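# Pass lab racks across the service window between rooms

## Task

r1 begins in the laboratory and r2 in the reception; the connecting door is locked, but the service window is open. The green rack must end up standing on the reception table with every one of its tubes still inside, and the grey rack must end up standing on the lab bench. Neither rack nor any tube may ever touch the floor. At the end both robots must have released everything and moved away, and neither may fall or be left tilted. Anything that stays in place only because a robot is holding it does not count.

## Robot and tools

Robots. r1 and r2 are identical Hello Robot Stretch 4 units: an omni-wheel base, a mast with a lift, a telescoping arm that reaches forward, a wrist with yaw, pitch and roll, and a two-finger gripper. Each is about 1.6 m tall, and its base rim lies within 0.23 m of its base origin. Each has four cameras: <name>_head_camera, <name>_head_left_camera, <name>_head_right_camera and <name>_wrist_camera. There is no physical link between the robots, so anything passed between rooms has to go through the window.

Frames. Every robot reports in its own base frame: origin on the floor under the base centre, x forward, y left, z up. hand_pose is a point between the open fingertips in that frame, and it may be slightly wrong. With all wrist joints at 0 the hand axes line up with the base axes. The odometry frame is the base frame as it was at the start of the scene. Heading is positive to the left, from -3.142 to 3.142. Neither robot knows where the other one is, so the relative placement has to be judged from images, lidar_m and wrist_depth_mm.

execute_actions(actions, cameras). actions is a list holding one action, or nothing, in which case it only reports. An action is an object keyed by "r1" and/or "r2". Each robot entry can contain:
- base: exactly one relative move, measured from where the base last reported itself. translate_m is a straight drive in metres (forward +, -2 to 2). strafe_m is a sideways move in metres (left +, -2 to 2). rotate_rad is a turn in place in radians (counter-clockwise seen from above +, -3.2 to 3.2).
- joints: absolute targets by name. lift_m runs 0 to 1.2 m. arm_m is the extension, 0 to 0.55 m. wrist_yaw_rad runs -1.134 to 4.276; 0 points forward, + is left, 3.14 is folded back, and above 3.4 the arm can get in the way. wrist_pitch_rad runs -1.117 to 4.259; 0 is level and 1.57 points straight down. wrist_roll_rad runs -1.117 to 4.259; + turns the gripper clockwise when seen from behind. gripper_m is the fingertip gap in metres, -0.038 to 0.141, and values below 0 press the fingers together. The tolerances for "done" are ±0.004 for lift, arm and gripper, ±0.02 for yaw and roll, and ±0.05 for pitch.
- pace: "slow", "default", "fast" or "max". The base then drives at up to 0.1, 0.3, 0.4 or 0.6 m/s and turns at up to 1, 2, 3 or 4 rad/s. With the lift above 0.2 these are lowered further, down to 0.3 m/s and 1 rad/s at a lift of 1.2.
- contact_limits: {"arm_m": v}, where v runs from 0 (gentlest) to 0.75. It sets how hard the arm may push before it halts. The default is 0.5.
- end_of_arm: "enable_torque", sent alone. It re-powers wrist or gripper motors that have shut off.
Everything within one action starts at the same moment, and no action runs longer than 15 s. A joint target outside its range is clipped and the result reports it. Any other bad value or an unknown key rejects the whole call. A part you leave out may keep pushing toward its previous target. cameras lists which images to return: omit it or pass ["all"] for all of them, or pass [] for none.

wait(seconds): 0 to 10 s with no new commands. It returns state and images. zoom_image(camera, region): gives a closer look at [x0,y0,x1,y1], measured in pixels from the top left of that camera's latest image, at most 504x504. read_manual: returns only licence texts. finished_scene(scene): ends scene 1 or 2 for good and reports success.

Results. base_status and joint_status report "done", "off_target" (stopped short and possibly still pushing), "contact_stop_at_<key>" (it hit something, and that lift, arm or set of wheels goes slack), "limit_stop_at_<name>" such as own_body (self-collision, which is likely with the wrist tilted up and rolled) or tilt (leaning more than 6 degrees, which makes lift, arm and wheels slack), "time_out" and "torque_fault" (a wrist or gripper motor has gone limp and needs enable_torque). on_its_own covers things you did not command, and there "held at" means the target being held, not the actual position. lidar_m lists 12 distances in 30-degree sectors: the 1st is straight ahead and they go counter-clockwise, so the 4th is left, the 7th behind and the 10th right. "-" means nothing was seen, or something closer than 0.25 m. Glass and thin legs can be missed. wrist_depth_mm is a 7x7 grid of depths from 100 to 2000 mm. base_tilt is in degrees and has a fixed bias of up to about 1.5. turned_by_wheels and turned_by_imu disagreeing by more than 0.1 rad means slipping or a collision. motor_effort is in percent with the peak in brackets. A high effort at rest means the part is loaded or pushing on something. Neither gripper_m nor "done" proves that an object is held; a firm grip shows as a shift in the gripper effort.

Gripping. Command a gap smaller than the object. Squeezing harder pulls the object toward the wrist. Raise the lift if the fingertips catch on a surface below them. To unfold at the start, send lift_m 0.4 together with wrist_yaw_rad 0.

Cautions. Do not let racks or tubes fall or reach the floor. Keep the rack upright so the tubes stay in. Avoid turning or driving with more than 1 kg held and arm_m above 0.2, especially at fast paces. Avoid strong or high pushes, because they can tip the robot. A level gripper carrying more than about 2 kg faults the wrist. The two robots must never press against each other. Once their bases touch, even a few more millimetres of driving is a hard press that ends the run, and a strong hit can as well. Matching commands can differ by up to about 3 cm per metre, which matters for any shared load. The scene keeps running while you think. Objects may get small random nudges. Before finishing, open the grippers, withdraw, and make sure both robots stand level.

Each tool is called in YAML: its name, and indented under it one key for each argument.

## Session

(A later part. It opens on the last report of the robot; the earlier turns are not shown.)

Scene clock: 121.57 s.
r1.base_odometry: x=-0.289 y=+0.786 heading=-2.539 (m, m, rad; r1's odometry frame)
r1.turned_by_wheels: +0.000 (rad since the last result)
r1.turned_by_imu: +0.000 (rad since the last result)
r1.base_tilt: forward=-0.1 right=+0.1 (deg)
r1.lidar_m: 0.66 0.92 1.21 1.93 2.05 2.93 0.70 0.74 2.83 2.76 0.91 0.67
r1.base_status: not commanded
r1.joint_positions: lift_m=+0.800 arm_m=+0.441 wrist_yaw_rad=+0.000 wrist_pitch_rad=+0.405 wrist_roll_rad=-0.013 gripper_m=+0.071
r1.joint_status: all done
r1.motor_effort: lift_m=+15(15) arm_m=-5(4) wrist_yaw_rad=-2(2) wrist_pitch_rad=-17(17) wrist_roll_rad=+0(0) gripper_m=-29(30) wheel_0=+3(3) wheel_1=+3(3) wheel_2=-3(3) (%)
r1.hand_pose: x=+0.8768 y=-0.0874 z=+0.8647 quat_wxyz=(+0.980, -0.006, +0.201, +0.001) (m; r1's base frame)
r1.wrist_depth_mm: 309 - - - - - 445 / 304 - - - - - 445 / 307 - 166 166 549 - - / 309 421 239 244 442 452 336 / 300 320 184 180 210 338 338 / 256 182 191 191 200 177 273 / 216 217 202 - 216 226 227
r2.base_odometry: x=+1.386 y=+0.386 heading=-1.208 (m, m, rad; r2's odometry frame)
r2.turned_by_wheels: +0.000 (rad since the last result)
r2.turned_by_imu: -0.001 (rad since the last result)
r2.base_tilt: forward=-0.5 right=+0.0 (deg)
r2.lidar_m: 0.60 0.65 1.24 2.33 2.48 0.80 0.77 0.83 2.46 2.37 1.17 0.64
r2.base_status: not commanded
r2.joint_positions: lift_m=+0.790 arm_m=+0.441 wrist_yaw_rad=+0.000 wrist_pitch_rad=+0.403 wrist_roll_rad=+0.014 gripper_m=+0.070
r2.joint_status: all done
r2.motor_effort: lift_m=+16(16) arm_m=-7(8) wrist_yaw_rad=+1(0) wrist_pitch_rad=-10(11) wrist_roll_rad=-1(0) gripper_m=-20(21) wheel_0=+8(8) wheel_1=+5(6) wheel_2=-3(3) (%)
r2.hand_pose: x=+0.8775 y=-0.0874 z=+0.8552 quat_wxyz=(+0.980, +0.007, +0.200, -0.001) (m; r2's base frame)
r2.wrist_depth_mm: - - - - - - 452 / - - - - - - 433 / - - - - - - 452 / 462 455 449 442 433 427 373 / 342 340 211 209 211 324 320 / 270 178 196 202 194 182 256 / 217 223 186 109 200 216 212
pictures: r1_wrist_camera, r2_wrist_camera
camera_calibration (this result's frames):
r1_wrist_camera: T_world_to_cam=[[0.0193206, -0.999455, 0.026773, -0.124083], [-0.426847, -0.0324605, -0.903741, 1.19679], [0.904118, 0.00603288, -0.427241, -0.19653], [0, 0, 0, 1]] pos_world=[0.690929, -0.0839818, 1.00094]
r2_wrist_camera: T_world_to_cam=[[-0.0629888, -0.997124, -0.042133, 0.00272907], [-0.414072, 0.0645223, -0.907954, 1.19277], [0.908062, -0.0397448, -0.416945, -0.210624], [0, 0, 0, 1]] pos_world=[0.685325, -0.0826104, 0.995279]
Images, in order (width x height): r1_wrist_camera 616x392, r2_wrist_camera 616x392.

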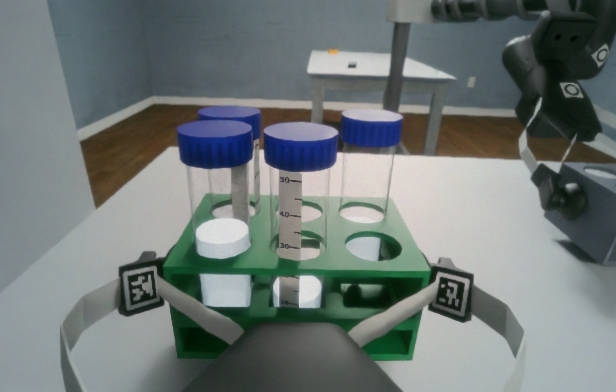

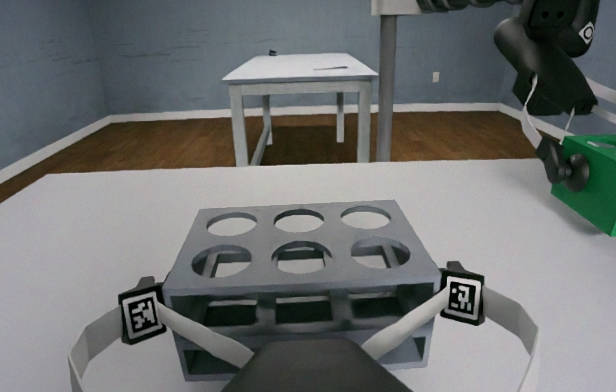

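execute_actions:
  actions:
    - {"r1":{"joints":{"lift_m":0.787},"pace":"slow"},"r2":{"joints":{"lift_m":0.783},"pace":"slow"}}
  cameras: []

execute_actions:
  actions:
    - {"r1":{"joints":{"gripper_m":0.141}},"r2":{"joints":{"gripper_m":0.141}}}
  cameras: ["r1_wrist_camera","r2_wrist_camera"]

execute_actions:
  actions:
    - {"r1":{"joints":{"arm_m":0.1},"pace":"slow"},"r2":{"joints":{"arm_m":0.1},"pace":"slow"}}
  cameras: ["r1_head_camera","r2_head_camera"]

Scene clock: 123.97 s.
r1.base_odometry: x=-0.289 y=+0.786 heading=-2.539 (m, m, rad; r1's odometry frame)
r1.turned_by_wheels: +0.000 (rad since the last result)
r1.turned_by_imu: +0.000 (rad since the last result)
r1.base_tilt: forward=-0.1 right=+0.1 (deg)
r1.lidar_m: 0.65 0.91 1.25 1.95 2.06 2.92 0.68 0.75 2.84 2.75 0.90 0.65
r1.base_status: not commanded
r1.joint_positions: lift_m=+0.787 arm_m=+0.441 wrist_yaw_rad=+0.000 wrist_pitch_rad=+0.405 wrist_roll_rad=-0.013 gripper_m=+0.071
r1.joint_status: all done
r1.motor_effort: lift_m=+14(15) arm_m=-5(4) wrist_yaw_rad=-2(2) wrist_pitch_rad=-16(17) wrist_roll_rad=+0(1) gripper_m=-34(28) wheel_0=+3(2) wheel_1=+3(3) wheel_2=-3(3) (%)
r1.hand_pose: x=+0.8768 y=-0.0874 z=+0.8517 quat_wxyz=(+0.980, -0.006, +0.201, +0.001) (m; r1's base frame)
r1.wrist_depth_mm: 310 - - - - - 436 / 301 - - - 1921 - 436 / 307 - 166 168 508 - 459 / 310 392 240 243 415 418 336 / 286 298 185 179 210 315 317 / 238 183 191 192 201 177 254 / 201 204 198 - 202 209 211
r2.base_odometry: x=+1.386 y=+0.386 heading=-1.208 (m, m, rad; r2's odometry frame)
r2.turned_by_wheels: +0.000 (rad since the last result)
r2.turned_by_imu: -0.001 (rad since the last result)
r2.base_tilt: forward=-0.4 right=+0.0 (deg)
r2.lidar_m: 0.60 0.64 1.25 2.36 2.48 0.80 0.78 0.81 2.47 2.39 1.17 0.64
r2.base_status: not commanded
r2.joint_positions: lift_m=+0.783 arm_m=+0.441 wrist_yaw_rad=+0.000 wrist_pitch_rad=+0.403 wrist_roll_rad=+0.014 gripper_m=+0.070
r2.joint_status: all done
r2.motor_effort: lift_m=+15(12) arm_m=-7(7) wrist_yaw_rad=+2(2) wrist_pitch_rad=-11(10) wrist_roll_rad=-1(1) gripper_m=-19(22) wheel_0=+8(8) wheel_1=+5(6) wheel_2=-3(3) (%)
r2.hand_pose: x=+0.8775 y=-0.0874 z=+0.8482 quat_wxyz=(+0.980, +0.007, +0.200, -0.001) (m; r2's base frame)
r2.wrist_depth_mm: - - - - - - 455 / - - - - - - 433 / - - - - - - 473 / 445 439 433 424 415 413 359 / 327 327 212 208 211 310 304 / 260 178 196 202 193 181 245 / 210 214 186 109 200 208 -
pictures: none
No camera images: the call's "cameras" was empty. Leave "cameras" out to get every camera's image.

Scene clock: 125.70 s.
r1.base_odometry: x=-0.289 y=+0.786 heading=-2.539 (m, m, rad; r1's odometry frame)
r1.turned_by_wheels: +0.000 (rad since the last result)
r1.turned_by_imu: +0.000 (rad since the last result)
r1.base_tilt: forward=-0.1 right=+0.0 (deg)
r1.lidar_m: 0.65 0.93 1.24 1.93 2.07 2.94 0.68 0.73 2.84 2.76 0.91 0.66
r1.base_status: not commanded
r1.joint_positions: lift_m=+0.787 arm_m=+0.441 wrist_yaw_rad=+0.000 wrist_pitch_rad=+0.403 wrist_roll_rad=-0.013 gripper_m=+0.141
r1.joint_status: all done
r1.motor_effort: lift_m=+15(14) arm_m=-4(4) wrist_yaw_rad=-2(2) wrist_pitch_rad=-9(17) wrist_roll_rad=+0(1) gripper_m=+1(32) wheel_0=+3(3) wheel_1=+3(3) wheel_2=-3(3) (%)
r1.hand_pose: x=+0.8771 y=-0.0874 z=+0.8525 quat_wxyz=(+0.980, -0.006, +0.200, +0.001) (m; r1's base frame)
r1.wrist_depth_mm: 312 - - - - - 449 / 304 - - - - - 449 / 307 - 209 217 564 - 544 / 310 399 260 257 418 427 332 / 287 287 206 200 220 319 322 / 242 229 207 207 210 246 256 / 203 204 214 - 218 213 213
r2.base_odometry: x=+1.386 y=+0.386 heading=-1.208 (m, m, rad; r2's odometry frame)
r2.turned_by_wheels: +0.000 (rad since the last result)
r2.turned_by_imu: -0.001 (rad since the last result)
r2.base_tilt: forward=-0.4 right=+0.1 (deg)
r2.lidar_m: 0.61 0.65 1.24 2.35 2.47 0.80 0.78 0.81 2.46 2.39 1.15 0.64
r2.base_status: not commanded
r2.joint_positions: lift_m=+0.783 arm_m=+0.441 wrist_yaw_rad=+0.000 wrist_pitch_rad=+0.403 wrist_roll_rad=+0.014 gripper_m=+0.141
r2.joint_status: all done
r2.motor_effort: lift_m=+16(16) arm_m=-8(8) wrist_yaw_rad=+2(2) wrist_pitch_rad=-8(8) wrist_roll_rad=+0(1) gripper_m=-2(21) wheel_0=+8(8) wheel_1=+6(6) wheel_2=-3(3) (%)
r2.hand_pose: x=+0.8776 y=-0.0874 z=+0.8484 quat_wxyz=(+0.980, +0.007, +0.200, -0.001) (m; r2's base frame)
r2.wrist_depth_mm: - - - - - - 455 / - - - - - - 433 / - - - - - - - / 449 442 433 427 421 415 355 / 330 327 224 224 222 310 309 / 262 205 204 221 208 232 248 / 218 216 214 109 216 211 212
pictures: r1_wrist_camera, r2_wrist_camera
camera_calibration (this result's frames):
r1_wrist_camera: T_world_to_cam=[[0.0192468, -0.999455, 0.0268252, -0.12374], [-0.424381, -0.0324598, -0.904902, 1.18465], [0.905279, 0.00603235, -0.424775, -0.205154], [0, 0, 0, 1]] pos_world=[0.690847, -0.0839818, 0.988169]
r2_wrist_camera: T_world_to_cam=[[-0.062961, -0.997124, -0.0421748, 0.00245656], [-0.413474, 0.0645225, -0.908227, 1.18631], [0.908337, -0.0397447, -0.416347, -0.214276], [0, 0, 0, 1]] pos_world=[0.685296, -0.0826104, 0.988327]
Images, in order (width x height): r1_wrist_camera 616x392, r2_wrist_camera 616x392.

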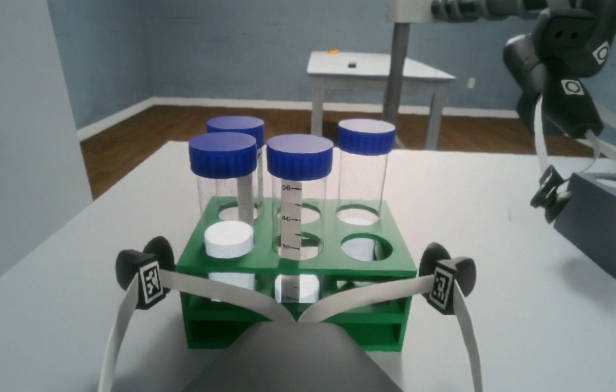

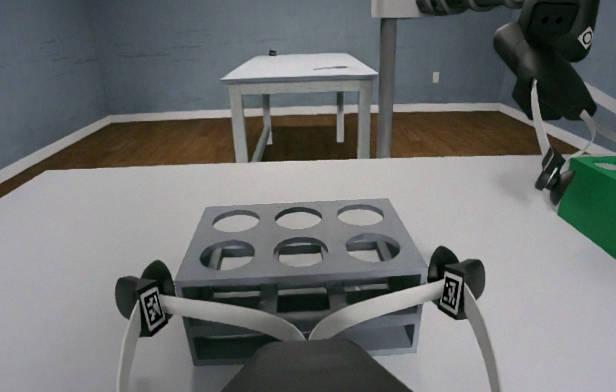

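Scene clock: 130.37 s.
r1.base_odometry: x=-0.289 y=+0.786 heading=-2.539 (m, m, rad; r1's odometry frame)
r1.turned_by_wheels: +0.000 (rad since the last result)
r1.turned_by_imu: -0.001 (rad since the last result)
r1.base_tilt: forward=-0.1 right=+0.0 (deg)
r1.lidar_m: 0.62 0.92 1.20 1.96 2.07 2.92 0.69 0.73 2.82 2.76 0.92 0.67
r1.base_status: not commanded
r1.joint_positions: lift_m=+0.787 arm_m=+0.101 wrist_yaw_rad=+0.000 wrist_pitch_rad=+0.402 wrist_roll_rad=-0.013 gripper_m=+0.141
r1.joint_status: all done
r1.motor_effort: lift_m=+14(14) arm_m=-5(7) wrist_yaw_rad=-2(3) wrist_pitch_rad=-8(10) wrist_roll_rad=+0(0) gripper_m=+2(1) wheel_0=+3(2) wheel_1=+3(3) wheel_2=-3(3) (%)
r1.hand_pose: x=+0.5371 y=-0.0874 z=+0.8525 quat_wxyz=(+0.980, -0.006, +0.200, +0.001) (m; r1's base frame)
r1.wrist_depth_mm: 500 500 - - 1366 - - / 525 535 - - - - - / 564 564 591 512 621 615 668 / 597 402 407 418 424 433 436 / 661 368 640 375 368 364 368 / 715 691 699 668 691 676 683 / 778 768 759 - 741 741 741
r2.base_odometry: x=+1.386 y=+0.386 heading=-1.208 (m, m, rad; r2's odometry frame)
r2.turned_by_wheels: +0.000 (rad since the last result)
r2.turned_by_imu: -0.002 (rad since the last result)
r2.base_tilt: forward=-0.5 right=+0.0 (deg)
r2.lidar_m: 0.61 0.65 1.24 2.35 2.46 0.81 0.77 0.81 2.47 2.38 1.17 0.63
r2.base_status: not commanded
r2.joint_positions: lift_m=+0.783 arm_m=+0.101 wrist_yaw_rad=+0.000 wrist_pitch_rad=+0.403 wrist_roll_rad=+0.014 gripper_m=+0.141
r2.joint_status: all done
r2.motor_effort: lift_m=+16(16) arm_m=-7(8) wrist_yaw_rad=+3(2) wrist_pitch_rad=-6(8) wrist_roll_rad=+0(1) gripper_m=+0(0) wheel_0=+8(8) wheel_1=+6(6) wheel_2=-3(3) (%)
r2.hand_pose: x=+0.5376 y=-0.0874 z=+0.8484 quat_wxyz=(+0.980, +0.007, +0.200, -0.001) (m; r2's base frame)
r2.wrist_depth_mm: - - - - 1464 - - / 580 - - - - 640 - / 569 683 654 564 627 597 609 / 449 442 436 430 421 418 410 / 334 329 330 324 325 324 324 / 627 205 329 615 615 621 634 / 676 668 661 109 676 668 683
pictures: r1_head_camera, r2_head_camera
Images, in order (width x height): r1_head_camera 420x560, r2_head_camera 420x560.

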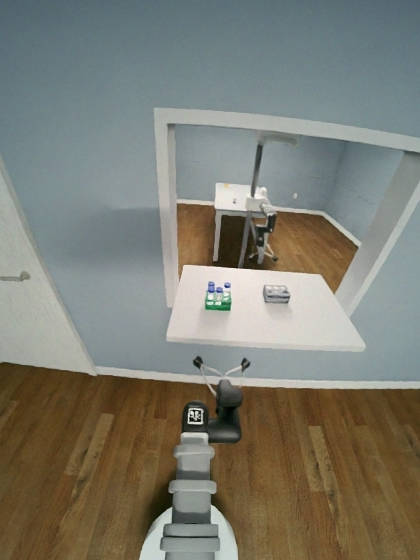

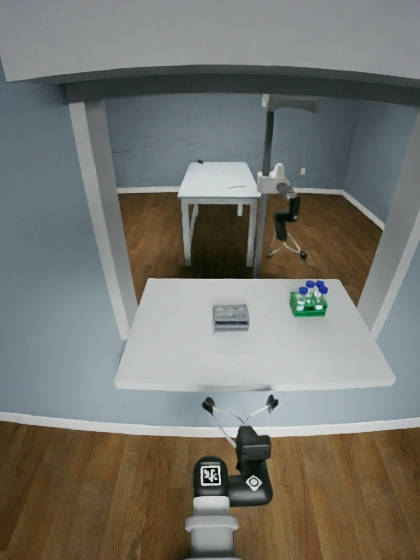

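execute_actions:
  actions:
    - {"r1":{"base":{"strafe_m":-0.29},"pace":"slow"},"r2":{"base":{"strafe_m":-0.29},"pace":"slow"}}
  cameras: []

execute_actions:
  actions:
    - {"r1":{"joints":{"arm_m":0.33}},"r2":{"joints":{"arm_m":0.33}}}
  cameras: ["r1_wrist_camera","r2_wrist_camera"]

Scene clock: 136.03 s.
r1.base_odometry: x=-0.453 y=+1.025 heading=-2.538 (m, m, rad; r1's odometry frame)
r1.turned_by_wheels: +0.000 (rad since the last result)
r1.turned_by_imu: +0.000 (rad since the last result)
r1.base_tilt: forward=+0.0 right=+0.0 (deg)
r1.lidar_m: 0.63 0.69 1.27 2.25 2.39 0.73 0.70 0.77 2.52 2.48 1.21 0.66
r1.base_status: done
r1.joint_positions: lift_m=+0.787 arm_m=+0.101 wrist_yaw_rad=+0.000 wrist_pitch_rad=+0.402 wrist_roll_rad=-0.013 gripper_m=+0.141
r1.joint_status: not commanded
r1.motor_effort: lift_m=+14(14) arm_m=-4(4) wrist_yaw_rad=-2(2) wrist_pitch_rad=-9(7) wrist_roll_rad=+0(0) gripper_m=-2(1) wheel_0=+4(8) wheel_1=-1(8) wheel_2=+0(2) (%)
r1.hand_pose: x=+0.5371 y=-0.0874 z=+0.8525 quat_wxyz=(+0.980, -0.006, +0.200, +0.001) (m; r1's base frame)
r1.wrist_depth_mm: - - 1336 - - - 564 / 640 - - - - - 554 / 521 521 597 574 627 640 549 / 394 399 407 413 424 430 436 / 640 355 359 359 355 353 359 / 699 683 683 654 676 661 661 / 759 750 750 - 732 723 732
r2.base_odometry: x=+1.116 y=+0.283 heading=-1.207 (m, m, rad; r2's odometry frame)
r2.turned_by_wheels: +0.000 (rad since the last result)
r2.turned_by_imu: -0.003 (rad since the last result)
r2.base_tilt: forward=-0.5 right=+0.1 (deg)
r2.lidar_m: 0.60 0.63 1.24 2.64 2.78 0.82 0.78 2.92 2.16 2.10 1.14 0.63
r2.base_status: done
r2.joint_positions: lift_m=+0.783 arm_m=+0.101 wrist_yaw_rad=+0.000 wrist_pitch_rad=+0.403 wrist_roll_rad=+0.014 gripper_m=+0.141
r2.joint_status: not commanded
r2.motor_effort: lift_m=+16(15) arm_m=-7(7) wrist_yaw_rad=+2(1) wrist_pitch_rad=-5(7) wrist_roll_rad=+1(1) gripper_m=-2(1) wheel_0=+7(10) wheel_1=-7(8) wheel_2=+0(1) (%)
r2.hand_pose: x=+0.5376 y=-0.0874 z=+0.8484 quat_wxyz=(+0.980, +0.007, +0.200, -0.001) (m; r2's base frame)
r2.wrist_depth_mm: - - 1430 - - 477 445 / - - - - - 484 477 / 554 574 661 585 621 508 504 / 452 449 436 433 424 413 539 / 332 330 327 325 322 314 324 / 621 205 314 320 320 603 621 / 661 661 654 109 661 661 676
pictures: none
No camera images: the call's "cameras" was empty. Leave "cameras" out to get every camera's image.

Scene clock: 137.83 s.
r1.base_odometry: x=-0.453 y=+1.025 heading=-2.538 (m, m, rad; r1's odometry frame)
r1.turned_by_wheels: +0.000 (rad since the last result)
r1.turned_by_imu: +0.000 (rad since the last result)
r1.base_tilt: forward=-0.1 right=+0.1 (deg)
r1.lidar_m: 0.64 0.69 1.31 2.23 2.37 0.74 0.70 0.75 2.53 2.45 1.23 0.64
r1.base_status: not commanded
r1.joint_positions: lift_m=+0.787 arm_m=+0.329 wrist_yaw_rad=+0.000 wrist_pitch_rad=+0.402 wrist_roll_rad=-0.013 gripper_m=+0.141
r1.joint_status: all done
r1.motor_effort: lift_m=+15(15) arm_m=+4(6) wrist_yaw_rad=-2(1) wrist_pitch_rad=-8(9) wrist_roll_rad=+0(1) gripper_m=-4(1) wheel_0=+4(4) wheel_1=-1(1) wheel_2=+0(1) (%)
r1.hand_pose: x=+0.7656 y=-0.0874 z=+0.8526 quat_wxyz=(+0.980, -0.006, +0.200, +0.001) (m; r1's base frame)
r1.wrist_depth_mm: - - 798 - - - - / - 661 - - - - - / 517 580 585 603 627 647 - / 325 399 402 379 397 433 436 / 298 290 306 312 317 322 324 / 242 229 231 234 236 246 257 / 204 206 216 - 219 213 214
r2.base_odometry: x=+1.116 y=+0.283 heading=-1.207 (m, m, rad; r2's odometry frame)
r2.turned_by_wheels: +0.000 (rad since the last result)
r2.turned_by_imu: -0.001 (rad since the last result)
r2.base_tilt: forward=-0.4 right=+0.1 (deg)
r2.lidar_m: 0.61 0.64 1.22 2.63 2.77 0.82 0.78 2.92 2.17 2.09 1.16 0.63
r2.base_status: not commanded
r2.joint_positions: lift_m=+0.783 arm_m=+0.329 wrist_yaw_rad=+0.000 wrist_pitch_rad=+0.402 wrist_roll_rad=+0.014 gripper_m=+0.141
r2.joint_status: all done
r2.motor_effort: lift_m=+16(16) arm_m=+7(8) wrist_yaw_rad=+0(3) wrist_pitch_rad=-6(8) wrist_roll_rad=+0(1) gripper_m=-2(3) wheel_0=+7(8) wheel_1=-6(7) wheel_2=+0(0) (%)
r2.hand_pose: x=+0.7651 y=-0.0874 z=+0.8486 quat_wxyz=(+0.980, +0.007, +0.200, -0.001) (m; r2's base frame)
r2.wrist_depth_mm: - 691 1138 - - - 357 / - - - 1983 - - 355 / 585 621 1397 433 615 - 357 / 351 439 439 392 397 413 359 / 317 329 329 324 320 312 307 / 262 205 241 259 238 232 247 / 220 216 224 109 219 210 212
pictures: r1_wrist_camera, r2_wrist_camera
camera_calibration (this result's frames):
r1_wrist_camera: T_world_to_cam=[[0.0192923, -0.999454, 0.0268333, -0.121625], [-0.423984, -0.0324839, -0.905087, 1.13731], [0.905464, 0.00608433, -0.424379, -0.104674], [0, 0, 0, 1]] pos_world=[0.579324, -0.0839773, 0.988203]
r2_wrist_camera: T_world_to_cam=[[-0.0628724, -0.997128, -0.042213, -0.00463837], [-0.412926, 0.0644964, -0.908478, 1.13973], [0.908592, -0.0396874, -0.415795, -0.112684], [0, 0, 0, 1]] pos_world=[0.572717, -0.0826058, 0.988371]
Images, in order (width x height): r1_wrist_camera 616x392, r2_wrist_camera 616x392.

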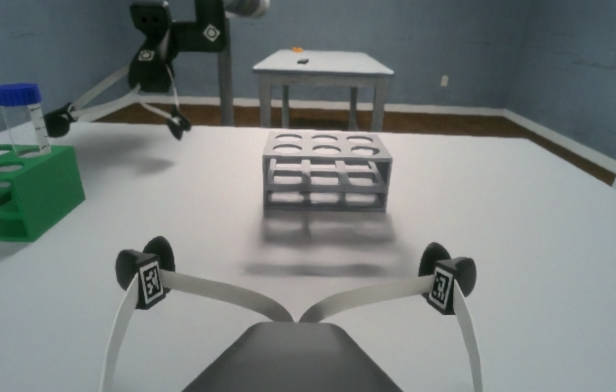

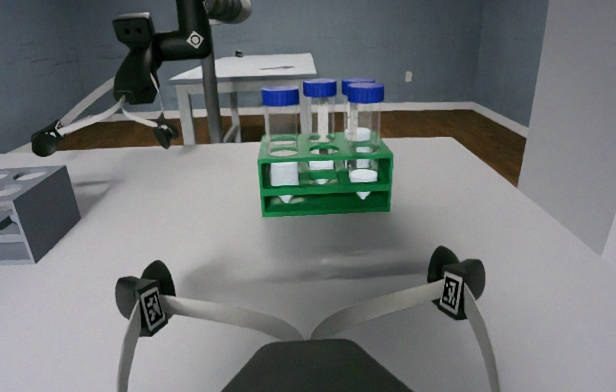

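execute_actions:
  actions:
    - {"r1":{"base":{"strafe_m":-0.016},"joints":{"arm_m":0.2},"pace":"slow"},"r2":{"base":{"strafe_m":-0.024},"pace":"slow"}}
  cameras: []

execute_actions:
  actions:
    - {"r2":{"base":{"translate_m":0.05},"joints":{"arm_m":0.5},"pace":"slow"}}
  cameras: ["r2_wrist_camera"]

Scene clock: 142.23 s.
r1.base_odometry: x=-0.462 y=+1.038 heading=-2.538 (m, m, rad; r1's odometry frame)
r1.turned_by_wheels: +0.000 (rad since the last result)
r1.turned_by_imu: +0.000 (rad since the last result)
r1.base_tilt: forward=-0.1 right=+0.0 (deg)
r1.lidar_m: 0.62 0.70 1.32 2.26 2.41 0.74 0.67 0.77 2.53 2.46 1.18 0.68
r1.base_status: done
r1.joint_positions: lift_m=+0.787 arm_m=+0.201 wrist_yaw_rad=+0.000 wrist_pitch_rad=+0.402 wrist_roll_rad=-0.013 gripper_m=+0.141
r1.joint_status: all done
r1.motor_effort: lift_m=+15(15) arm_m=-4(6) wrist_yaw_rad=-2(2) wrist_pitch_rad=-8(7) wrist_roll_rad=+0(0) gripper_m=-3(1) wheel_0=+4(8) wheel_1=-1(7) wheel_2=+0(1) (%)
r1.hand_pose: x=+0.6372 y=-0.0874 z=+0.8526 quat_wxyz=(+0.980, -0.006, +0.200, +0.001) (m; r1's base frame)
r1.wrist_depth_mm: - - 1281 - - - - / - - - - - - - / 430 530 597 508 627 647 539 / 394 399 407 415 421 430 436 / 300 290 310 314 315 320 325 / 270 266 265 260 262 263 265 / 615 615 603 - 580 591 591
r2.base_odometry: x=+1.093 y=+0.274 heading=-1.207 (m, m, rad; r2's odometry frame)
r2.turned_by_wheels: +0.000 (rad since the last result)
r2.turned_by_imu: -0.001 (rad since the last result)
r2.base_tilt: forward=-0.4 right=+0.0 (deg)
r2.lidar_m: 0.62 0.63 1.23 2.67 2.79 0.83 0.79 2.89 2.13 2.07 1.15 0.62
r2.base_status: done
r2.joint_positions: lift_m=+0.783 arm_m=+0.329 wrist_yaw_rad=+0.000 wrist_pitch_rad=+0.402 wrist_roll_rad=+0.014 gripper_m=+0.141
r2.joint_status: not commanded
r2.motor_effort: lift_m=+16(16) arm_m=+7(7) wrist_yaw_rad=+1(0) wrist_pitch_rad=-6(6) wrist_roll_rad=+0(1) gripper_m=-1(0) wheel_0=+7(5) wheel_1=-5(14) wheel_2=+0(0) (%)
r2.hand_pose: x=+0.7651 y=-0.0874 z=+0.8486 quat_wxyz=(+0.980, +0.007, +0.200, -0.001) (m; r2's base frame)
r2.wrist_depth_mm: - - - - - - 322 / - - - - - - 325 / - - 1336 433 621 - 324 / 394 445 415 389 415 404 325 / 330 330 325 324 319 310 301 / 262 206 241 258 237 234 246 / 219 216 224 109 220 210 212
pictures: none
No camera images: the call's "cameras" was empty. Leave "cameras" out to get every camera's image.

Scene clock: 145.20 s.
r1.base_odometry: x=-0.462 y=+1.038 heading=-2.538 (m, m, rad; r1's odometry frame)
r1.turned_by_wheels: +0.000 (rad since the last result)
r1.turned_by_imu: +0.000 (rad since the last result)
r1.base_tilt: forward=-0.1 right=+0.0 (deg)
r1.lidar_m: 0.65 0.68 1.30 2.26 2.40 0.75 0.68 0.76 2.48 2.45 1.18 0.68
r1.base_status: not commanded
r1.joint_positions: lift_m=+0.787 arm_m=+0.201 wrist_yaw_rad=+0.000 wrist_pitch_rad=+0.402 wrist_roll_rad=-0.013 gripper_m=+0.141
r1.joint_status: not commanded
r1.motor_effort: lift_m=+14(14) arm_m=-4(4) wrist_yaw_rad=-2(2) wrist_pitch_rad=-7(7) wrist_roll_rad=+0(0) gripper_m=+3(1) wheel_0=+4(4) wheel_1=-1(1) wheel_2=+0(0) (%)
r1.hand_pose: x=+0.6372 y=-0.0874 z=+0.8526 quat_wxyz=(+0.980, -0.006, +0.200, +0.001) (m; r1's base frame)
r1.wrist_depth_mm: - 585 1281 - - - - / - - - - - - - / 415 535 597 508 621 640 539 / 389 399 404 415 421 427 436 / 300 290 309 314 317 322 325 / 270 265 265 260 262 263 267 / 627 615 603 - 585 591 591
r2.base_odometry: x=+1.111 y=+0.228 heading=-1.207 (m, m, rad; r2's odometry frame)
r2.turned_by_wheels: +0.001 (rad since the last result)
r2.turned_by_imu: +0.000 (rad since the last result)
r2.base_tilt: forward=-0.4 right=+0.1 (deg)
r2.lidar_m: 0.55 0.58 0.84 2.65 2.80 0.85 0.83 2.88 2.12 2.08 1.09 0.57
r2.base_status: done
r2.joint_positions: lift_m=+0.783 arm_m=+0.499 wrist_yaw_rad=+0.000 wrist_pitch_rad=+0.402 wrist_roll_rad=+0.014 gripper_m=+0.141
r2.joint_status: all done
r2.motor_effort: lift_m=+16(16) arm_m=+7(6) wrist_yaw_rad=+3(3) wrist_pitch_rad=-7(6) wrist_roll_rad=+0(1) gripper_m=+0(2) wheel_0=+6(7) wheel_1=+6(10) wheel_2=-4(10) (%)
r2.hand_pose: x=+0.9350 y=-0.0875 z=+0.8486 quat_wxyz=(+0.980, +0.007, +0.200, -0.002) (m; r2's base frame)
r2.wrist_depth_mm: - 603 - - - - - / - 1756 1983 - - - - / - - 1983 221 209 - - / - - 387 421 370 413 - / 329 329 225 223 225 314 310 / 262 204 186 206 205 233 247 / 219 216 209 109 213 209 211
pictures: r2_wrist_camera
camera_calibration (this result's frames):
r2_wrist_camera: T_world_to_cam=[[-0.0633238, -0.9971, -0.0422128, 0.00634871], [-0.4129, 0.0646833, -0.908477, 1.20989], [0.908572, -0.0400985, -0.415798, -0.267081], [0, 0, 0, 1]] pos_world=[0.742627, -0.0826388, 0.988371]
Images, in order (width x height): r2_wrist_camera 616x392.

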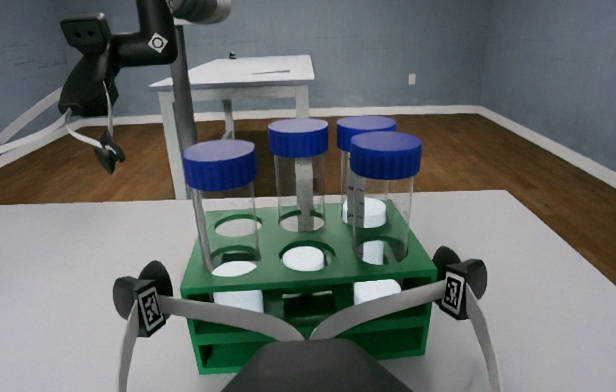

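Same state as before (depth 223); add .035.

execute_actions:
  actions:
    - {"r2":{"joints":{"arm_m":0.535},"pace":"slow"}}
  cameras: []

execute_actions:
  actions:
    - {"r2":{"joints":{"gripper_m":0.06}}}
  cameras: []

execute_actions:
  actions:
    - {"r2":{"joints":{"lift_m":0.85},"pace":"slow"}}
  cameras: ["r2_wrist_camera"]

execute_actions:
  actions:
    - {"r2":{"joints":{"arm_m":0.1,"lift_m":0.9},"pace":"slow"},"r1":{"base":{"translate_m":0.05},"joints":{"arm_m":0.46},"pace":"slow"}}
  cameras: ["r1_wrist_camera","r2_wrist_camera"]

Scene clock: 148.33 s.
r1.base_odometry: x=-0.462 y=+1.038 heading=-2.538 (m, m, rad; r1's odometry frame)
r1.turned_by_wheels: +0.000 (rad since the last result)
r1.turned_by_imu: +0.000 (rad since the last result)
r1.base_tilt: forward=-0.1 right=+0.0 (deg)
r1.lidar_m: 0.64 0.68 1.29 2.27 2.41 0.73 0.71 0.75 2.49 2.43 1.22 0.67
r1.base_status: not commanded
r1.joint_positions: lift_m=+0.787 arm_m=+0.201 wrist_yaw_rad=+0.000 wrist_pitch_rad=+0.402 wrist_roll_rad=-0.013 gripper_m=+0.141
r1.joint_status: not commanded
r1.motor_effort: lift_m=+14(15) arm_m=-5(4) wrist_yaw_rad=-2(2) wrist_pitch_rad=-8(8) wrist_roll_rad=+1(0) gripper_m=-1(3) wheel_0=+4(4) wheel_1=-1(1) wheel_2=+0(0) (%)
r1.hand_pose: x=+0.6372 y=-0.0874 z=+0.8526 quat_wxyz=(+0.980, -0.006, +0.200, +0.001) (m; r1's base frame)
r1.wrist_depth_mm: - 559 1281 - - - - / - - - - - - - / 402 585 597 504 621 647 544 / 366 402 404 413 427 430 436 / 300 290 310 314 317 320 324 / 270 267 264 262 262 263 266 / 627 615 609 - 585 597 591
r2.base_odometry: x=+1.111 y=+0.228 heading=-1.207 (m, m, rad; r2's odometry frame)
r2.turned_by_wheels: +0.000 (rad since the last result)
r2.turned_by_imu: -0.001 (rad since the last result)
r2.base_tilt: forward=-0.4 right=+0.1 (deg)
r2.lidar_m: 0.54 0.58 0.84 2.67 2.80 0.87 0.83 2.87 2.14 2.08 1.05 0.58
r2.base_status: not commanded
r2.joint_positions: lift_m=+0.783 arm_m=+0.534 wrist_yaw_rad=+0.000 wrist_pitch_rad=+0.402 wrist_roll_rad=+0.014 gripper_m=+0.141
r2.joint_status: all done
r2.motor_effort: lift_m=+16(16) arm_m=+8(9) wrist_yaw_rad=+2(2) wrist_pitch_rad=-5(4) wrist_roll_rad=-1(1) gripper_m=-2(3) wheel_0=+6(6) wheel_1=+6(6) wheel_2=-4(4) (%)
r2.hand_pose: x=+0.9700 y=-0.0875 z=+0.8486 quat_wxyz=(+0.980, +0.007, +0.200, -0.002) (m; r2's base frame)
r2.wrist_depth_mm: 525 569 - - - - - / 508 1808 - - - - - / - - - 236 210 - - / - - 258 - 373 - - / 330 330 224 223 225 314 310 / 262 202 186 206 205 233 246 / 219 215 210 109 213 209 212
pictures: none
No camera images: the call's "cameras" was empty. Leave "cameras" out to get every camera's image.

Scene clock: 150.17 s.
r1.base_odometry: x=-0.462 y=+1.038 heading=-2.538 (m, m, rad; r1's odometry frame)
r1.turned_by_wheels: +0.000 (rad since the last result)
r1.turned_by_imu: +0.000 (rad since the last result)
r1.base_tilt: forward=-0.2 right=+0.0 (deg)
r1.lidar_m: 0.62 0.63 1.30 2.26 2.39 0.75 0.71 0.73 2.50 2.45 1.20 0.68
r1.base_status: not commanded
r1.joint_positions: lift_m=+0.787 arm_m=+0.201 wrist_yaw_rad=+0.000 wrist_pitch_rad=+0.402 wrist_roll_rad=-0.013 gripper_m=+0.141
r1.joint_status: not commanded
r1.motor_effort: lift_m=+15(14) arm_m=-4(4) wrist_yaw_rad=-2(2) wrist_pitch_rad=-8(7) wrist_roll_rad=+1(0) gripper_m=+2(2) wheel_0=+4(4) wheel_1=-1(1) wheel_2=+0(0) (%)
r1.hand_pose: x=+0.6372 y=-0.0874 z=+0.8526 quat_wxyz=(+0.980, -0.006, +0.200, +0.001) (m; r1's base frame)
r1.wrist_depth_mm: - 564 1281 - - - - / 488 - - - - - - / 394 535 597 504 621 640 539 / 370 397 407 415 424 430 436 / 301 290 309 312 317 322 325 / 271 265 264 263 260 263 266 / 621 621 597 - 597 585 580
r2.base_odometry: x=+1.111 y=+0.228 heading=-1.207 (m, m, rad; r2's odometry frame)
r2.turned_by_wheels: +0.000 (rad since the last result)
r2.turned_by_imu: -0.001 (rad since the last result)
r2.base_tilt: forward=-0.5 right=+0.1 (deg)
r2.lidar_m: 0.56 0.59 0.83 2.67 2.79 0.86 0.85 2.89 2.15 2.07 1.07 0.58
r2.base_status: not commanded
r2.joint_positions: lift_m=+0.783 arm_m=+0.534 wrist_yaw_rad=+0.000 wrist_pitch_rad=+0.405 wrist_roll_rad=+0.014 gripper_m=+0.060
r2.joint_status: all done
r2.motor_effort: lift_m=+16(16) arm_m=+8(8) wrist_yaw_rad=+1(2) wrist_pitch_rad=-13(13) wrist_roll_rad=-1(1) gripper_m=-20(20) wheel_0=+6(6) wheel_1=+6(6) wheel_2=-4(4) (%)
r2.hand_pose: x=+0.9698 y=-0.0874 z=+0.8479 quat_wxyz=(+0.980, +0.007, +0.201, -0.002) (m; r2's base frame)
r2.wrist_depth_mm: 530 569 - - - - - / 504 1756 1983 - - - - / - - 1098 203 164 - - / - - 1182 244 366 - - / 327 325 205 207 207 309 306 / 258 175 187 201 191 178 245 / 209 213 182 109 196 210 -
pictures: none
No camera images: the call's "cameras" was empty. Leave "cameras" out to get every camera's image.

Scene clock: 151.60 s.
r1.base_odometry: x=-0.462 y=+1.038 heading=-2.538 (m, m, rad; r1's odometry frame)
r1.turned_by_wheels: +0.000 (rad since the last result)
r1.turned_by_imu: +0.000 (rad since the last result)
r1.base_tilt: forward=-0.1 right=+0.0 (deg)
r1.lidar_m: 0.63 0.65 1.27 2.26 2.41 0.75 0.71 0.77 2.50 2.45 1.21 0.68
r1.base_status: not commanded
r1.joint_positions: lift_m=+0.787 arm_m=+0.201 wrist_yaw_rad=+0.000 wrist_pitch_rad=+0.402 wrist_roll_rad=-0.013 gripper_m=+0.141
r1.joint_status: not commanded
r1.motor_effort: lift_m=+14(15) arm_m=-4(4) wrist_yaw_rad=-2(2) wrist_pitch_rad=-9(8) wrist_roll_rad=+0(0) gripper_m=-1(1) wheel_0=+4(4) wheel_1=-1(1) wheel_2=+0(0) (%)
r1.hand_pose: x=+0.6372 y=-0.0874 z=+0.8526 quat_wxyz=(+0.980, -0.006, +0.200, +0.001) (m; r1's base frame)
r1.wrist_depth_mm: 459 - - - - - - / 370 - - - - - - / 477 585 591 504 627 640 535 / 392 404 404 415 418 430 436 / 300 291 307 317 317 322 325 / 271 266 264 262 262 263 265 / 615 615 603 - 585 585 585
r2.base_odometry: x=+1.111 y=+0.228 heading=-1.207 (m, m, rad; r2's odometry frame)
r2.turned_by_wheels: +0.000 (rad since the last result)
r2.turned_by_imu: +0.000 (rad since the last result)
r2.base_tilt: forward=-0.4 right=+0.1 (deg)
r2.lidar_m: 0.55 0.59 0.82 2.67 2.79 0.87 0.83 2.87 2.14 2.08 1.08 0.56
r2.base_status: not commanded
r2.joint_positions: lift_m=+0.850 arm_m=+0.534 wrist_yaw_rad=+0.000 wrist_pitch_rad=+0.405 wrist_roll_rad=+0.014 gripper_m=+0.060
r2.joint_status: all done
r2.motor_effort: lift_m=+24(25) arm_m=+7(7) wrist_yaw_rad=+2(2) wrist_pitch_rad=-13(13) wrist_roll_rad=-1(0) gripper_m=-21(22) wheel_0=+6(6) wheel_1=+6(6) wheel_2=-4(4) (%)
r2.hand_pose: x=+0.9698 y=-0.0874 z=+0.9142 quat_wxyz=(+0.980, +0.007, +0.201, -0.002) (m; r2's base frame)
r2.wrist_depth_mm: - - - - - - - / - 597 - - - - - / - - 1060 203 164 - - / - - 1182 246 - - - / 1983 1983 205 207 206 1863 1808 / 357 175 187 200 191 178 1430 / 289 294 181 109 195 289 -
pictures: r2_wrist_camera
camera_calibration (this result's frames):
r2_wrist_camera: T_world_to_cam=[[-0.0631848, -0.997116, -0.0420505, 0.0111046], [-0.41525, 0.0645809, -0.907412, 1.2852], [0.90751, -0.0398732, -0.418133, -0.268193], [0, 0, 0, 1]] pos_world=[0.777771, -0.0826207, 1.05454]
Images, in order (width x height): r2_wrist_camera 616x392.

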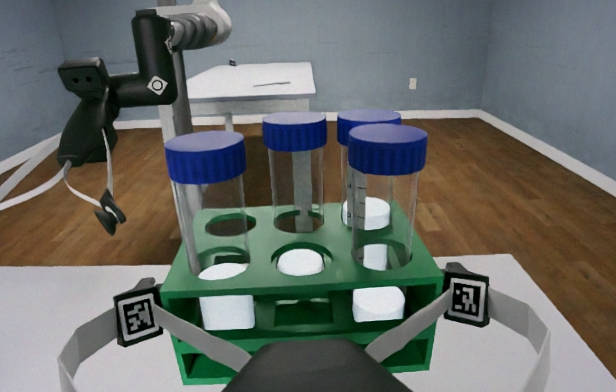

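Scene clock: 157.23 s.
r1.base_odometry: x=-0.503 y=+1.009 heading=-2.538 (m, m, rad; r1's odometry frame)
r1.turned_by_wheels: +0.000 (rad since the last result)
r1.turned_by_imu: +0.000 (rad since the last result)
r1.base_tilt: forward=-0.1 right=+0.0 (deg)
r1.lidar_m: 0.58 0.61 1.22 2.27 2.36 0.82 0.77 0.81 2.52 2.45 1.13 0.61
r1.base_status: done
r1.joint_positions: lift_m=+0.787 arm_m=+0.459 wrist_yaw_rad=+0.000 wrist_pitch_rad=+0.402 wrist_roll_rad=-0.013 gripper_m=+0.141
r1.joint_status: all done
r1.motor_effort: lift_m=+14(14) arm_m=+4(2) wrist_yaw_rad=-1(1) wrist_pitch_rad=-8(7) wrist_roll_rad=+0(0) gripper_m=+0(1) wheel_0=+3(7) wheel_1=+4(5) wheel_2=-3(7) (%)
r1.hand_pose: x=+0.8956 y=-0.0874 z=+0.8526 quat_wxyz=(+0.980, -0.006, +0.200, +0.001) (m; r1's base frame)
r1.wrist_depth_mm: 449 597 - - - - - / - - - - - - - / - - - - - - - / 394 399 384 387 418 424 439 / 300 286 233 247 236 322 324 / 244 228 224 216 236 246 257 / 203 206 213 - 217 213 213
r2.base_odometry: x=+1.111 y=+0.228 heading=-1.207 (m, m, rad; r2's odometry frame)
r2.turned_by_wheels: +0.000 (rad since the last result)
r2.turned_by_imu: -0.002 (rad since the last result)
r2.base_tilt: forward=-0.4 right=+0.1 (deg)
r2.lidar_m: 0.51 0.58 0.83 2.65 2.80 0.87 0.83 2.90 2.12 2.06 1.08 0.56
r2.base_status: not commanded
r2.joint_positions: lift_m=+0.900 arm_m=+0.101 wrist_yaw_rad=+0.000 wrist_pitch_rad=+0.405 wrist_roll_rad=+0.014 gripper_m=+0.060
r2.joint_status: all done
r2.motor_effort: lift_m=+23(23) arm_m=-7(8) wrist_yaw_rad=+1(1) wrist_pitch_rad=-15(12) wrist_roll_rad=-1(1) gripper_m=-21(23) wheel_0=+6(6) wheel_1=+6(6) wheel_2=-4(4) (%)
r2.hand_pose: x=+0.5374 y=-0.0874 z=+0.9642 quat_wxyz=(+0.980, +0.007, +0.201, -0.001) (m; r2's base frame)
r2.wrist_depth_mm: - - 1366 - - 433 397 / - - - - - 439 421 / - 699 741 204 164 452 452 / 634 732 676 244 621 492 480 / 492 521 206 208 206 512 517 / 433 175 186 200 191 178 549 / 349 359 182 109 196 353 597
pictures: r1_wrist_camera, r2_wrist_camera
camera_calibration (this result's frames):
r1_wrist_camera: T_world_to_cam=[[0.0190907, -0.999458, 0.0268325, -0.124004], [-0.424025, -0.0323978, -0.905071, 1.19242], [0.905449, 0.00590073, -0.424414, -0.222315], [0, 0, 0, 1]] pos_world=[0.709279, -0.0839934, 0.9882]
r2_wrist_camera: T_world_to_cam=[[-0.0630705, -0.997123, -0.0420489, -0.0141479], [-0.41528, 0.0645328, -0.907402, 1.15101], [0.907504, -0.0397682, -0.418156, 0.145166], [0, 0, 0, 1]] pos_world=[0.345361, -0.0826122, 1.10454]
Images, in order (width x height): r1_wrist_camera 616x392, r2_wrist_camera 616x392.

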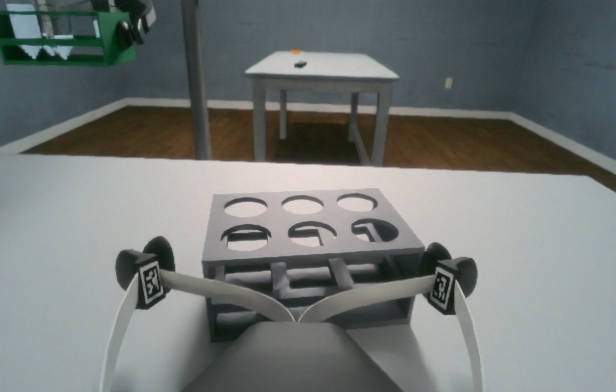

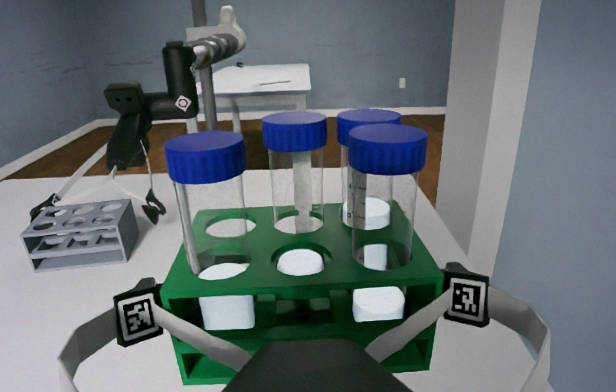

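execute_actions:
  actions:
    - {"r1":{"base":{"strafe_m":-0.008},"pace":"slow"},"r2":{"base":{"translate_m":-0.35},"pace":"slow"}}
  cameras: []

execute_actions:
  actions:
    - {"r1":{"joints":{"arm_m":0.535},"pace":"slow"},"r2":{"base":{"rotate_rad":1.571},"pace":"slow"}}
  cameras: ["r1_wrist_camera"]

execute_actions:
  actions:
    - {"r1":{"joints":{"gripper_m":0.06}}}
  cameras: []

execute_actions:
  actions:
    - {"r1":{"joints":{"lift_m":0.86},"pace":"slow"}}
  cameras: ["r1_wrist_camera","r2_head_camera"]

Scene clock: 164.23 s.
r1.base_odometry: x=-0.508 y=+1.016 heading=-2.538 (m, m, rad; r1's odometry frame)
r1.turned_by_wheels: +0.000 (rad since the last result)
r1.turned_by_imu: -0.001 (rad since the last result)
r1.base_tilt: forward=-0.1 right=+0.0 (deg)
r1.lidar_m: 0.58 0.62 1.21 2.26 2.40 0.78 0.73 0.80 2.52 2.45 1.13 0.62
r1.base_status: done
r1.joint_positions: lift_m=+0.787 arm_m=+0.459 wrist_yaw_rad=+0.000 wrist_pitch_rad=+0.402 wrist_roll_rad=-0.013 gripper_m=+0.141
r1.joint_status: not commanded
r1.motor_effort: lift_m=+14(15) arm_m=+4(4) wrist_yaw_rad=-1(2) wrist_pitch_rad=-8(7) wrist_roll_rad=+1(1) gripper_m=-2(1) wheel_0=+3(6) wheel_1=-3(4) wheel_2=+0(2) (%)
r1.hand_pose: x=+0.8956 y=-0.0874 z=+0.8526 quat_wxyz=(+0.980, -0.006, +0.200, +0.001) (m; r1's base frame)
r1.wrist_depth_mm: - - - - - - - / - - - - - - - / - - - - - - - / 392 399 384 387 418 427 436 / 301 287 226 246 239 319 320 / 242 229 214 215 235 247 257 / 202 206 214 - 217 213 213
r2.base_odometry: x=+0.987 y=+0.555 heading=-1.207 (m, m, rad; r2's odometry frame)
r2.turned_by_wheels: -0.001 (rad since the last result)
r2.turned_by_imu: -0.003 (rad since the last result)
r2.base_tilt: forward=-0.4 right=+0.1 (deg)
r2.lidar_m: 0.50 0.96 1.68 2.67 0.67 0.52 0.50 2.88 2.13 2.05 1.53 0.94
r2.base_status: done
r2.joint_positions: lift_m=+0.900 arm_m=+0.101 wrist_yaw_rad=+0.000 wrist_pitch_rad=+0.405 wrist_roll_rad=+0.014 gripper_m=+0.060
r2.joint_status: not commanded
r2.motor_effort: lift_m=+24(24) arm_m=-7(7) wrist_yaw_rad=+0(2) wrist_pitch_rad=-14(14) wrist_roll_rad=-2(0) gripper_m=-22(21) wheel_0=-7(8) wheel_1=-7(11) wheel_2=+5(7) (%)
r2.hand_pose: x=+0.5374 y=-0.0874 z=+0.9642 quat_wxyz=(+0.980, +0.007, +0.201, -0.001) (m; r2's base frame)
r2.wrist_depth_mm: - - - - 809 723 723 / - - - - 831 759 768 / - 1042 878 203 164 809 820 / 750 732 676 245 647 866 866 / 917 931 206 208 207 917 931 / 1008 175 187 200 191 178 991 / 1078 1078 181 109 196 1098 1078
pictures: none
No camera images: the call's "cameras" was empty. Leave "cameras" out to get every camera's image.

Scene clock: 167.10 s.
r1.base_odometry: x=-0.508 y=+1.016 heading=-2.538 (m, m, rad; r1's odometry frame)
r1.turned_by_wheels: +0.000 (rad since the last result)
r1.turned_by_imu: +0.000 (rad since the last result)
r1.base_tilt: forward=-0.1 right=+0.0 (deg)
r1.lidar_m: 0.59 0.63 1.23 2.27 2.41 0.78 0.75 0.81 2.50 2.43 1.13 0.59
r1.base_status: not commanded
r1.joint_positions: lift_m=+0.787 arm_m=+0.534 wrist_yaw_rad=+0.000 wrist_pitch_rad=+0.402 wrist_roll_rad=-0.013 gripper_m=+0.141
r1.joint_status: all done
r1.motor_effort: lift_m=+14(15) arm_m=+5(8) wrist_yaw_rad=-2(2) wrist_pitch_rad=-8(8) wrist_roll_rad=+0(0) gripper_m=-6(3) wheel_0=+3(3) wheel_1=-3(3) wheel_2=+0(0) (%)
r1.hand_pose: x=+0.9706 y=-0.0874 z=+0.8526 quat_wxyz=(+0.980, -0.006, +0.200, +0.001) (m; r1's base frame)
r1.wrist_depth_mm: - - - - - - - / - - - - - - - / - - - - - - - / 392 399 407 413 421 427 - / 298 276 219 216 224 320 320 / 242 228 202 203 210 246 257 / 203 205 211 - 216 213 214
r2.base_odometry: x=+0.987 y=+0.555 heading=+0.362 (m, m, rad; r2's odometry frame)
r2.turned_by_wheels: +1.570 (rad since the last result)
r2.turned_by_imu: +1.554 (rad since the last result)
r2.base_tilt: forward=-0.4 right=+0.1 (deg)
r2.lidar_m: 0.49 0.67 0.49 0.48 2.87 2.15 2.05 1.53 0.92 0.90 0.95 1.65
r2.base_status: done
r2.joint_positions: lift_m=+0.900 arm_m=+0.101 wrist_yaw_rad=+0.000 wrist_pitch_rad=+0.405 wrist_roll_rad=+0.014 gripper_m=+0.060
r2.joint_status: not commanded
r2.motor_effort: lift_m=+24(24) arm_m=-7(7) wrist_yaw_rad=+0(0) wrist_pitch_rad=-14(14) wrist_roll_rad=+0(1) gripper_m=-22(20) wheel_0=-7(11) wheel_1=-6(9) wheel_2=-3(7) (%)
r2.hand_pose: x=+0.5374 y=-0.0874 z=+0.9642 quat_wxyz=(+0.980, +0.007, +0.201, -0.001) (m; r2's base frame)
r2.wrist_depth_mm: - - - - - - 1499 / - - - - - - 1537 / - - - 204 165 - 1576 / - - 247 246 - - 1576 / - - 205 207 208 1983 1618 / 1661 175 187 200 191 179 1499 / 1308 1397 182 109 196 1336 1308
pictures: r1_wrist_camera
camera_calibration (this result's frames):
r1_wrist_camera: T_world_to_cam=[[0.0191106, -0.999457, 0.0268324, -0.12545], [-0.424043, -0.0324063, -0.905062, 1.22422], [0.90544, 0.00591823, -0.424432, -0.29019], [0, 0, 0, 1]] pos_world=[0.784271, -0.0839918, 0.988199]
Images, in order (width x height): r1_wrist_camera 616x392.

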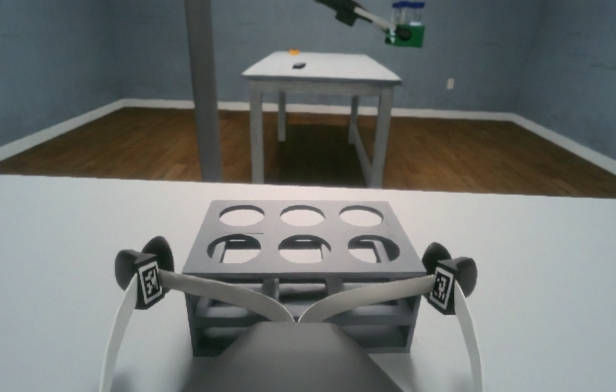

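Scene clock: 168.93 s.
r1.base_odometry: x=-0.508 y=+1.016 heading=-2.538 (m, m, rad; r1's odometry frame)
r1.turned_by_wheels: +0.000 (rad since the last result)
r1.turned_by_imu: +0.000 (rad since the last result)
r1.base_tilt: forward=-0.1 right=+0.0 (deg)
r1.lidar_m: 0.57 0.64 1.25 2.27 2.38 0.76 0.74 0.81 2.50 2.47 1.14 0.61
r1.base_status: not commanded
r1.joint_positions: lift_m=+0.787 arm_m=+0.534 wrist_yaw_rad=+0.000 wrist_pitch_rad=+0.404 wrist_roll_rad=-0.013 gripper_m=+0.061
r1.joint_status: all done
r1.motor_effort: lift_m=+14(14) arm_m=+4(5) wrist_yaw_rad=-2(2) wrist_pitch_rad=-12(13) wrist_roll_rad=+0(0) gripper_m=-33(33) wheel_0=+4(3) wheel_1=-3(3) wheel_2=+0(0) (%)
r1.hand_pose: x=+0.9704 y=-0.0874 z=+0.8522 quat_wxyz=(+0.980, -0.006, +0.200, +0.001) (m; r1's base frame)
r1.wrist_depth_mm: - - - - - - - / - - - - - - - / - - - - - - - / 387 399 402 407 415 421 - / 298 301 201 204 214 317 320 / 239 175 193 204 184 176 256 / 202 204 195 - 203 211 206
r2.base_odometry: x=+0.987 y=+0.555 heading=+0.362 (m, m, rad; r2's odometry frame)
r2.turned_by_wheels: +0.000 (rad since the last result)
r2.turned_by_imu: -0.001 (rad since the last result)
r2.base_tilt: forward=-0.5 right=+0.0 (deg)
r2.lidar_m: 0.49 0.67 0.50 0.47 2.86 2.14 2.06 1.54 0.93 0.90 0.94 1.67
r2.base_status: not commanded
r2.joint_positions: lift_m=+0.900 arm_m=+0.101 wrist_yaw_rad=+0.000 wrist_pitch_rad=+0.405 wrist_roll_rad=+0.014 gripper_m=+0.060
r2.joint_status: not commanded
r2.motor_effort: lift_m=+23(23) arm_m=-7(7) wrist_yaw_rad=+0(0) wrist_pitch_rad=-15(15) wrist_roll_rad=-1(0) gripper_m=-21(22) wheel_0=-7(7) wheel_1=-6(6) wheel_2=-3(3) (%)
r2.hand_pose: x=+0.5374 y=-0.0874 z=+0.9642 quat_wxyz=(+0.980, +0.007, +0.201, -0.001) (m; r2's base frame)
r2.wrist_depth_mm: - - - - - - 1499 / - - - - - - 1537 / - - - 204 164 - 1576 / - - - 245 - - 1618 / - - 205 207 207 1983 1576 / 1661 175 187 200 191 178 1464 / 1336 1366 182 110 196 1336 1308
pictures: none
No camera images: the call's "cameras" was empty. Leave "cameras" out to get every camera's image.

Scene clock: 170.43 s.
r1.base_odometry: x=-0.508 y=+1.016 heading=-2.538 (m, m, rad; r1's odometry frame)
r1.turned_by_wheels: +0.000 (rad since the last result)
r1.turned_by_imu: +0.000 (rad since the last result)
r1.base_tilt: forward=-0.1 right=+0.0 (deg)
r1.lidar_m: 0.59 0.64 1.21 2.26 2.42 0.80 0.76 0.80 2.50 2.46 1.16 0.61
r1.base_status: not commanded
r1.joint_positions: lift_m=+0.860 arm_m=+0.534 wrist_yaw_rad=+0.000 wrist_pitch_rad=+0.404 wrist_roll_rad=-0.013 gripper_m=+0.061
r1.joint_status: all done
r1.motor_effort: lift_m=+22(23) arm_m=+4(4) wrist_yaw_rad=-1(1) wrist_pitch_rad=-12(11) wrist_roll_rad=+0(0) gripper_m=-35(33) wheel_0=+4(3) wheel_1=-3(3) wheel_2=+0(0) (%)
r1.hand_pose: x=+0.9704 y=-0.0874 z=+0.9245 quat_wxyz=(+0.980, -0.006, +0.200, +0.001) (m; r1's base frame)
r1.wrist_depth_mm: - - - - - - - / - - - 1863 - - - / - - - - - - - / - - - - - - - / 421 421 202 204 216 445 452 / 338 177 193 205 184 176 362 / 283 287 198 - 277 298 298
r2.base_odometry: x=+0.987 y=+0.555 heading=+0.362 (m, m, rad; r2's odometry frame)
r2.turned_by_wheels: +0.000 (rad since the last result)
r2.turned_by_imu: +0.000 (rad since the last result)
r2.base_tilt: forward=-0.4 right=+0.0 (deg)
r2.lidar_m: 0.51 0.68 0.50 0.48 2.89 2.13 2.07 1.55 0.92 0.90 0.95 1.68
r2.base_status: not commanded
r2.joint_positions: lift_m=+0.900 arm_m=+0.101 wrist_yaw_rad=+0.000 wrist_pitch_rad=+0.405 wrist_roll_rad=+0.014 gripper_m=+0.060
r2.joint_status: not commanded
r2.motor_effort: lift_m=+24(23) arm_m=-8(7) wrist_yaw_rad=+2(0) wrist_pitch_rad=-12(15) wrist_roll_rad=-1(0) gripper_m=-21(20) wheel_0=-7(7) wheel_1=-6(6) wheel_2=-3(3) (%)
r2.hand_pose: x=+0.5374 y=-0.0874 z=+0.9642 quat_wxyz=(+0.980, +0.007, +0.201, -0.001) (m; r2's base frame)
r2.wrist_depth_mm: - - - - - - 1499 / - - - - - - 1576 / - - - 203 164 - 1576 / - - - 246 - - 1576 / - - 206 206 206 1983 1576 / 1618 174 186 201 190 178 1499 / 1366 1366 182 109 196 1336 1308
pictures: r1_wrist_camera, r2_head_camera
camera_calibration (this result's frames):
r1_wrist_camera: T_world_to_cam=[[0.0191504, -0.999457, 0.0268041, -0.127391], [-0.425376, -0.0324064, -0.904436, 1.29001], [0.904814, 0.00591852, -0.425765, -0.257686], [0, 0, 0, 1]] pos_world=[0.784336, -0.0839918, 1.06043]
Images, in order (width x height): r1_wrist_camera 616x392, r2_head_camera 420x560.

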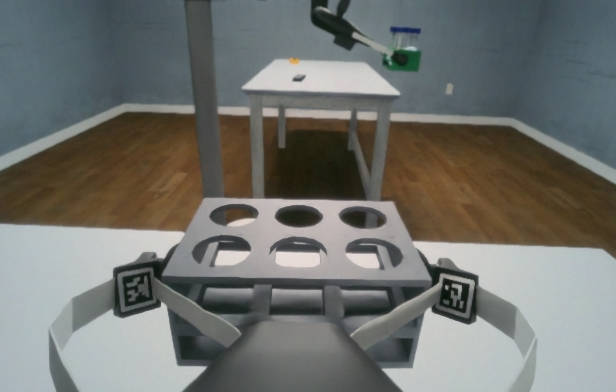

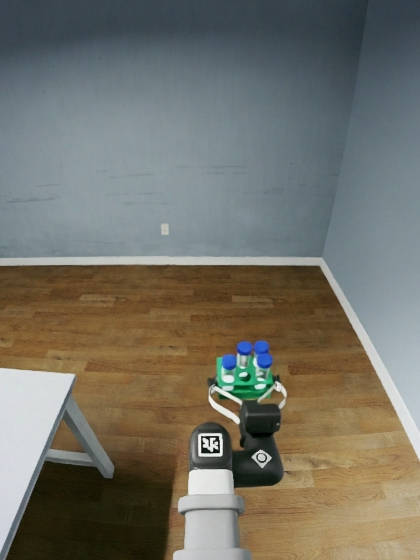

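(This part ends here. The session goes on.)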